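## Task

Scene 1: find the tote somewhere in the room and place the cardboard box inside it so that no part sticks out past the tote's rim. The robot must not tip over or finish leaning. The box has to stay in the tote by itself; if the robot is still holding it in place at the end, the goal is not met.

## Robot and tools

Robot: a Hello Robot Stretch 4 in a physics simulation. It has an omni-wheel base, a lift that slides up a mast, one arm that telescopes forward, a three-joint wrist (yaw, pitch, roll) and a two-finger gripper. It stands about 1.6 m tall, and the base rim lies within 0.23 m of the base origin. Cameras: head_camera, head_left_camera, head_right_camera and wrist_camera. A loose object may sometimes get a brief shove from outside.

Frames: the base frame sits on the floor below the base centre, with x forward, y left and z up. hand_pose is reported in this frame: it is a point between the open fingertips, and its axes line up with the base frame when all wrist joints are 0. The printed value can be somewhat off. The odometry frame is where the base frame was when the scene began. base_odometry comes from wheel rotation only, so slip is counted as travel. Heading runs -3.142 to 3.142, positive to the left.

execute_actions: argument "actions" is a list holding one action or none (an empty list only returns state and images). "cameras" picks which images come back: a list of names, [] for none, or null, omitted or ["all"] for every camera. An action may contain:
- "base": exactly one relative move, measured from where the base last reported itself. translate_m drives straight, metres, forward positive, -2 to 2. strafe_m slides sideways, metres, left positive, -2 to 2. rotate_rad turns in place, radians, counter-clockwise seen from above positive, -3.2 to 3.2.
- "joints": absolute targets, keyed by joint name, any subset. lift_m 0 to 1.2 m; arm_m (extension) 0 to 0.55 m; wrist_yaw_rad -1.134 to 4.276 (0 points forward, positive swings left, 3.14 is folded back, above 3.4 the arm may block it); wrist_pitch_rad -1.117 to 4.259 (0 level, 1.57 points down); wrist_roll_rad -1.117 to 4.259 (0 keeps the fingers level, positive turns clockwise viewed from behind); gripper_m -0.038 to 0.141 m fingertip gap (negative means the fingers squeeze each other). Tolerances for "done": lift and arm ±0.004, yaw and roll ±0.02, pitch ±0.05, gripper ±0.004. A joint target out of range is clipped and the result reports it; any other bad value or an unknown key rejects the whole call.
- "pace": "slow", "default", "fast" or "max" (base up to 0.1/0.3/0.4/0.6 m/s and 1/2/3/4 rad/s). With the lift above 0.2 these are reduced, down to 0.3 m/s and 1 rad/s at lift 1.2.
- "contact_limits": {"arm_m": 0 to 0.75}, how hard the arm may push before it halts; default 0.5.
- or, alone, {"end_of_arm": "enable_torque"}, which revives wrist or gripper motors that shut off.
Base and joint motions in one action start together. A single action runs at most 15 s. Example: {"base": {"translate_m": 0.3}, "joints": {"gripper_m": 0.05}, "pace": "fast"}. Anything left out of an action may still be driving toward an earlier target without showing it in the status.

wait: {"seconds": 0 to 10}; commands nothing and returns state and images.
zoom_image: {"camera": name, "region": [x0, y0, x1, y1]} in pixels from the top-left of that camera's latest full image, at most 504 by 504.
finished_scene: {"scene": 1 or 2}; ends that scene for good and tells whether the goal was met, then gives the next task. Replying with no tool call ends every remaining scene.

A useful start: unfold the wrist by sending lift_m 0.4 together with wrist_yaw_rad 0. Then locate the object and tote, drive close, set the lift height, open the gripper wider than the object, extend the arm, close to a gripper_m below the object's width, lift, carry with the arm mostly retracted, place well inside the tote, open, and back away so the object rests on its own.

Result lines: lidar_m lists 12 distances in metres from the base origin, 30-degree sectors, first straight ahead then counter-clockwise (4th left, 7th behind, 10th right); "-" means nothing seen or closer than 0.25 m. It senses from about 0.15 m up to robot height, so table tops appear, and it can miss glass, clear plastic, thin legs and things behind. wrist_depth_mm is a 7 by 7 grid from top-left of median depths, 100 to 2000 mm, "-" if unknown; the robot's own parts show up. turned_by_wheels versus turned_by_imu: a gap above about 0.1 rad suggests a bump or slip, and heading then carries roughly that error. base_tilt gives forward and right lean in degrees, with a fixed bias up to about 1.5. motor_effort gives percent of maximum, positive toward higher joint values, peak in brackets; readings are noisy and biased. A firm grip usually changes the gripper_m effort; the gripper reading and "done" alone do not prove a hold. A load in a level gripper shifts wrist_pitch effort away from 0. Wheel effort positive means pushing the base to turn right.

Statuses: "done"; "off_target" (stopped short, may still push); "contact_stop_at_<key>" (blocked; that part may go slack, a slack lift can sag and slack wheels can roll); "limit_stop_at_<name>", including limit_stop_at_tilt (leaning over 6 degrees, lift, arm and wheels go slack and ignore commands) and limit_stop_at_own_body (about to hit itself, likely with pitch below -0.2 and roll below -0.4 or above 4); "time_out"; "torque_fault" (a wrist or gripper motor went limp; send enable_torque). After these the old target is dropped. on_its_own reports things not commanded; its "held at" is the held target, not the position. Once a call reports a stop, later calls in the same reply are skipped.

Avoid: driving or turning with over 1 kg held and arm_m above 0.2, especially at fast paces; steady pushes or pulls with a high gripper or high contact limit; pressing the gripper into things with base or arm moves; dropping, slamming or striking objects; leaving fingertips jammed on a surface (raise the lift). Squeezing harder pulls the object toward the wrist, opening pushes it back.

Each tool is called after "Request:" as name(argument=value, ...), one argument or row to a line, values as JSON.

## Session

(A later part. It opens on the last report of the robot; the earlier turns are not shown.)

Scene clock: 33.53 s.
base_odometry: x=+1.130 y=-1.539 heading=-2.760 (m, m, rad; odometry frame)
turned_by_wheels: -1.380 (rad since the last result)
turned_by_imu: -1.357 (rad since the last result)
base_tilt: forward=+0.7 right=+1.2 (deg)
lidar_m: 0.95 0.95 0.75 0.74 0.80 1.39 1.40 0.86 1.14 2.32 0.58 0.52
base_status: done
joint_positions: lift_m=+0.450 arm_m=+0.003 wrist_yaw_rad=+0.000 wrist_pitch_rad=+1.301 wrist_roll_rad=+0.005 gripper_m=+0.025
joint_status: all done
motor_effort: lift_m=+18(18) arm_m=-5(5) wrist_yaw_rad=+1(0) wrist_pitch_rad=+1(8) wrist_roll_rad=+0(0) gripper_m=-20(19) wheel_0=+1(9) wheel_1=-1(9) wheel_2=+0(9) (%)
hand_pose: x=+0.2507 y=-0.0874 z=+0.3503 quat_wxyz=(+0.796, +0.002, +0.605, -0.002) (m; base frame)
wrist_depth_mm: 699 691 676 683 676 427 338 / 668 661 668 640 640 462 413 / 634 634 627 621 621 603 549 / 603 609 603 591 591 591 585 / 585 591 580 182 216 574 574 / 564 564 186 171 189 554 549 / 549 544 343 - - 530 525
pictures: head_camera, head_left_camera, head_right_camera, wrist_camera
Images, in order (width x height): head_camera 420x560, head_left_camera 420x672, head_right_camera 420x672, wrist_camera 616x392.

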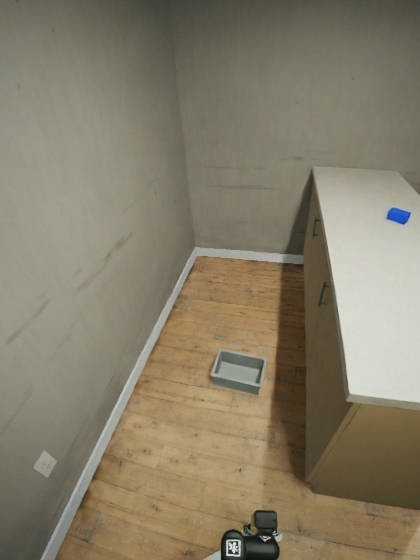

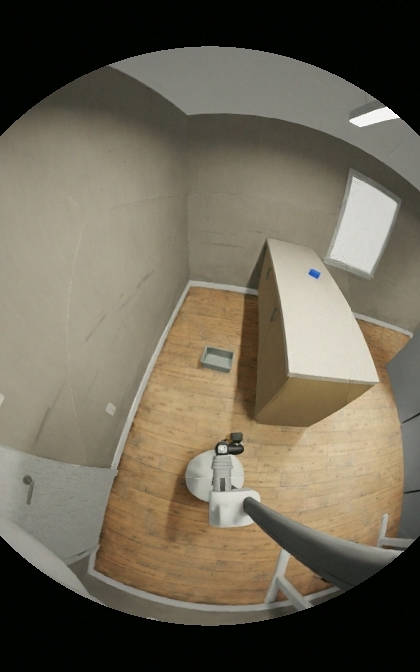

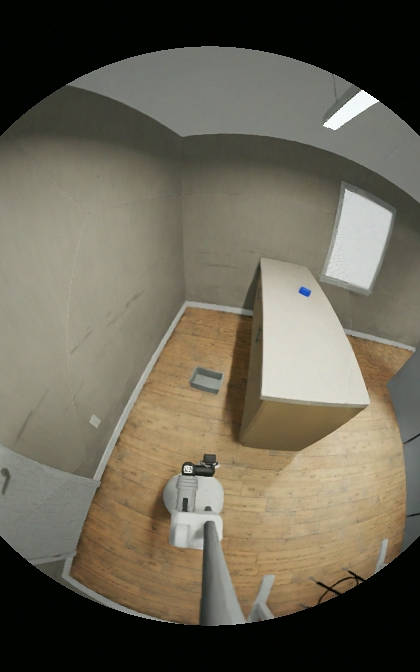

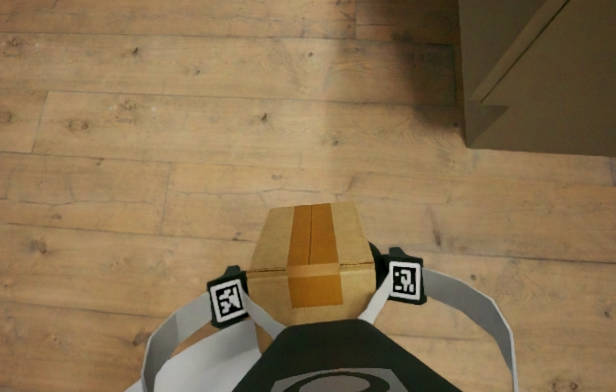

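Request:
execute_actions(
  actions=[
    {"base": {"translate_m": 0.58}, "joints": {"wrist_pitch_rad": 1.87, "wrist_yaw_rad": -0.25, "arm_m": 0.42, "lift_m": 0.35}, "pace": "fast"},
  ],
)

Scene clock: 37.33 s.
base_odometry: x=+0.592 y=-1.755 heading=-2.760 (m, m, rad; odometry frame)
turned_by_wheels: +0.000 (rad since the last result)
turned_by_imu: -0.004 (rad since the last result)
base_tilt: forward=+0.8 right=+1.3 (deg)
lidar_m: 0.39 0.83 0.67 0.66 0.76 1.09 1.98 1.41 0.29 0.27 0.33 0.38
base_status: done
joint_positions: lift_m=+0.350 arm_m=+0.419 wrist_yaw_rad=-0.250 wrist_pitch_rad=+1.869 wrist_roll_rad=+0.005 gripper_m=+0.025
joint_status: all done
motor_effort: lift_m=+18(17) arm_m=+4(6) wrist_yaw_rad=+1(3) wrist_pitch_rad=+4(6) wrist_roll_rad=+0(0) gripper_m=-20(18) wheel_0=-1(6) wheel_1=+1(7) wheel_2=+1(14) (%)
hand_pose: x=+0.4864 y=-0.0638 z=+0.2526 quat_wxyz=(+0.589, +0.102, +0.798, -0.076) (m; base frame)
wrist_depth_mm: 402 407 407 415 418 418 424 / 421 424 427 427 430 439 439 / 442 377 442 455 449 459 462 / 466 407 466 469 462 480 484 / 492 427 462 181 216 504 512 / 521 517 185 170 189 535 549 / 544 539 549 - - 574 574
pictures: head_camera, head_left_camera, head_right_camera, wrist_camera
Images, in order (width x height): head_camera 420x560, head_left_camera 420x672, head_right_camera 420x672, wrist_camera 616x392.

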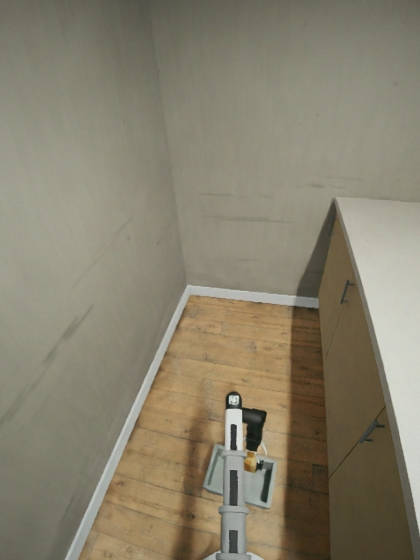

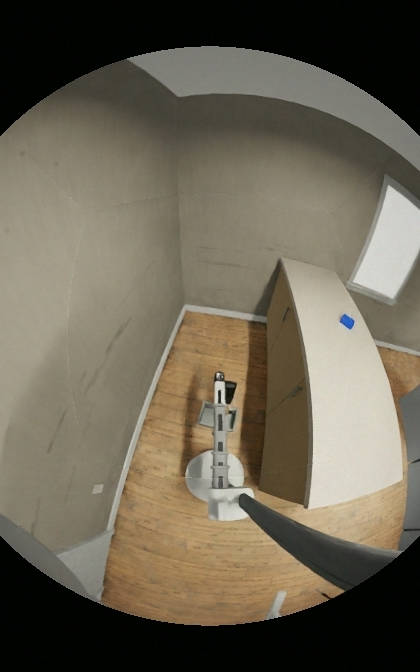

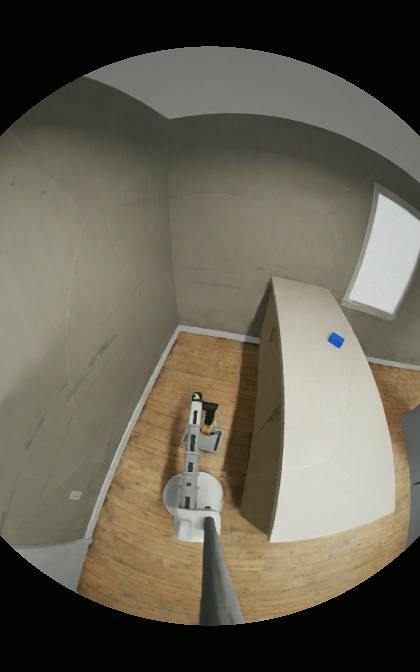

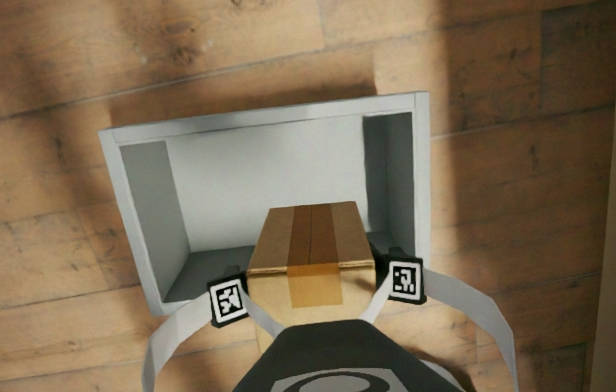

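Request:
execute_actions(
  actions=[
    {"base": {"strafe_m": 0.047}, "joints": {"lift_m": 0.16}},
  ],
  cameras=["head_camera", "wrist_camera"],
)

Scene clock: 40.03 s.
base_odometry: x=+0.609 y=-1.798 heading=-2.760 (m, m, rad; odometry frame)
turned_by_wheels: +0.000 (rad since the last result)
turned_by_imu: -0.001 (rad since the last result)
base_tilt: forward=+0.7 right=+1.3 (deg)
lidar_m: 1.55 0.79 0.62 0.62 0.69 1.07 1.97 1.40 0.35 0.31 0.36 0.41
base_status: done
joint_positions: lift_m=+0.160 arm_m=+0.419 wrist_yaw_rad=-0.250 wrist_pitch_rad=+1.869 wrist_roll_rad=+0.005 gripper_m=+0.025
joint_status: all done
motor_effort: lift_m=+17(18) arm_m=+5(5) wrist_yaw_rad=+1(0) wrist_pitch_rad=+3(3) wrist_roll_rad=+0(0) gripper_m=-20(19) wheel_0=-1(10) wheel_1=+1(8) wheel_2=+0(0) (%)
hand_pose: x=+0.4863 y=-0.0638 z=+0.0627 quat_wxyz=(+0.589, +0.102, +0.798, -0.076) (m; base frame)
wrist_depth_mm: 236 236 238 239 241 243 246 / 245 247 249 251 250 252 252 / 203 144 144 143 145 259 208 / 160 246 272 270 276 276 219 / 165 240 281 182 216 290 224 / 167 220 185 170 189 266 229 / 177 202 274 - - 241 228
pictures: head_camera, wrist_camera
Images, in order (width x height): head_camera 420x560, wrist_camera 616x392.

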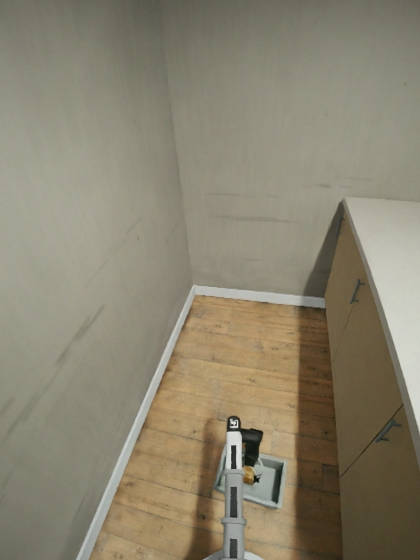

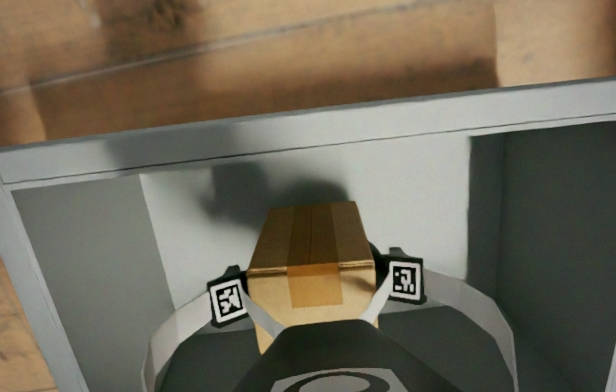

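Request:
execute_actions(
  actions=[
    {"joints": {"lift_m": 0.143}},
  ],
  cameras=["wrist_camera"],
)

Scene clock: 40.87 s.
base_odometry: x=+0.609 y=-1.798 heading=-2.760 (m, m, rad; odometry frame)
turned_by_wheels: +0.000 (rad since the last result)
turned_by_imu: +0.000 (rad since the last result)
base_tilt: forward=+0.7 right=+1.3 (deg)
lidar_m: 1.53 0.76 0.63 0.62 0.68 1.03 1.96 1.44 0.33 0.29 0.38 0.39
base_status: not commanded
joint_positions: lift_m=+0.143 arm_m=+0.419 wrist_yaw_rad=-0.250 wrist_pitch_rad=+1.869 wrist_roll_rad=+0.005 gripper_m=+0.025
joint_status: all done
motor_effort: lift_m=+17(16) arm_m=+5(5) wrist_yaw_rad=+0(1) wrist_pitch_rad=+3(4) wrist_roll_rad=+0(0) gripper_m=-20(19) wheel_0=-1(1) wheel_1=+0(1) wheel_2=+0(0) (%)
hand_pose: x=+0.4863 y=-0.0638 z=+0.0457 quat_wxyz=(+0.589, +0.102, +0.798, -0.076) (m; base frame)
wrist_depth_mm: 219 221 222 225 227 228 230 / 229 231 233 236 235 236 236 / 236 127 127 127 128 129 208 / 139 229 253 251 256 259 219 / 164 241 265 182 216 274 224 / 160 220 185 170 189 267 231 / 159 202 274 - - 241 229
pictures: wrist_camera
Images, in order (width x height): wrist_camera 616x392.

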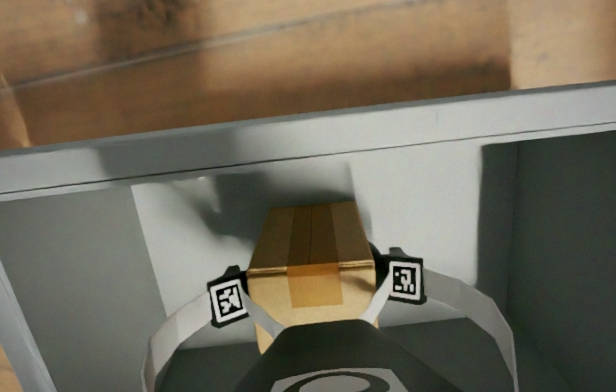

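Request:
execute_actions(
  actions=[
    {"joints": {"gripper_m": 0.095}},
  ],
  cameras=["wrist_camera"],
)

Request:
execute_actions(
  actions=[
    {"joints": {"lift_m": 0.32}, "pace": "fast"},
  ],
  cameras=["head_camera", "wrist_camera"],
)

Scene clock: 42.47 s.
base_odometry: x=+0.609 y=-1.798 heading=-2.760 (m, m, rad; odometry frame)
turned_by_wheels: +0.000 (rad since the last result)
turned_by_imu: -0.001 (rad since the last result)
base_tilt: forward=+0.7 right=+1.2 (deg)
lidar_m: 1.49 0.77 0.62 0.62 0.71 1.09 1.97 1.42 0.33 0.32 0.37 0.40
base_status: not commanded
joint_positions: lift_m=+0.143 arm_m=+0.419 wrist_yaw_rad=-0.250 wrist_pitch_rad=+1.870 wrist_roll_rad=+0.005 gripper_m=+0.095
joint_status: all done
motor_effort: lift_m=+17(17) arm_m=+5(5) wrist_yaw_rad=+0(1) wrist_pitch_rad=+0(5) wrist_roll_rad=+0(0) gripper_m=-2(20) wheel_0=-1(1) wheel_1=+1(0) wheel_2=+0(0) (%)
hand_pose: x=+0.4861 y=-0.0637 z=+0.0458 quat_wxyz=(+0.589, +0.102, +0.798, -0.076) (m; base frame)
wrist_depth_mm: 220 222 223 225 225 229 230 / 229 231 233 236 236 235 236 / 236 127 127 127 128 129 208 / 148 229 253 252 257 258 220 / 164 241 264 186 220 271 224 / 160 229 201 175 189 276 229 / 159 207 273 - - 241 229
pictures: wrist_camera
Images, in order (width x height): wrist_camera 616x392.

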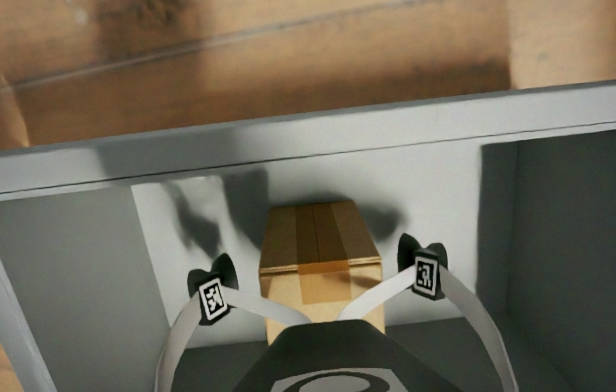

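Scene clock: 43.93 s.
base_odometry: x=+0.609 y=-1.798 heading=-2.760 (m, m, rad; odometry frame)
turned_by_wheels: +0.000 (rad since the last result)
turned_by_imu: -0.001 (rad since the last result)
base_tilt: forward=+0.8 right=+1.3 (deg)
lidar_m: 0.40 0.77 0.63 0.57 0.70 1.07 1.96 1.43 0.32 0.32 0.37 0.38
base_status: not commanded
joint_positions: lift_m=+0.320 arm_m=+0.419 wrist_yaw_rad=-0.250 wrist_pitch_rad=+1.870 wrist_roll_rad=+0.005 gripper_m=+0.095
joint_status: all done
motor_effort: lift_m=+22(23) arm_m=+5(5) wrist_yaw_rad=+1(0) wrist_pitch_rad=+1(2) wrist_roll_rad=+0(0) gripper_m=-2(3) wheel_0=-1(1) wheel_1=+1(1) wheel_2=+0(0) (%)
hand_pose: x=+0.4861 y=-0.0637 z=+0.2223 quat_wxyz=(+0.589, +0.102, +0.798, -0.076) (m; base frame)
wrist_depth_mm: 377 377 382 384 387 389 397 / 394 397 399 397 402 399 410 / 410 407 413 415 421 375 436 / 433 430 433 351 442 392 455 / 452 455 407 430 397 373 480 / 480 480 200 349 496 500 512 / 504 508 517 - - 530 544
pictures: head_camera, wrist_camera
Images, in order (width x height): head_camera 420x560, wrist_camera 616x392.

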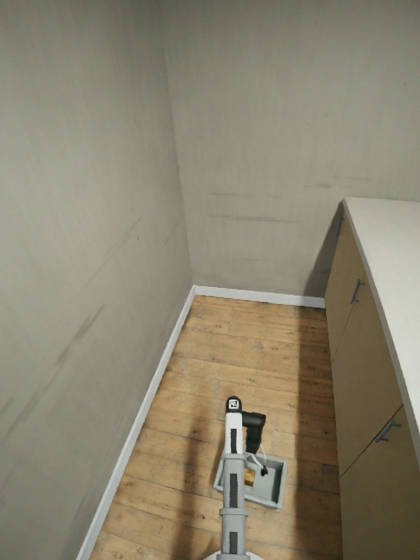

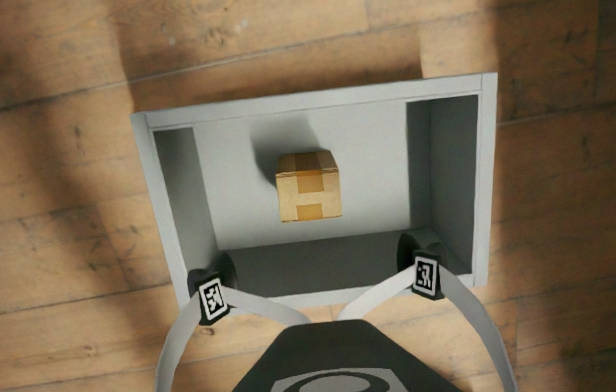

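The box is standing in the middle of the tote and the gripper is clear of it.

Request:
finished_scene(
  scene=1,
)

The scene is finished: the task was done.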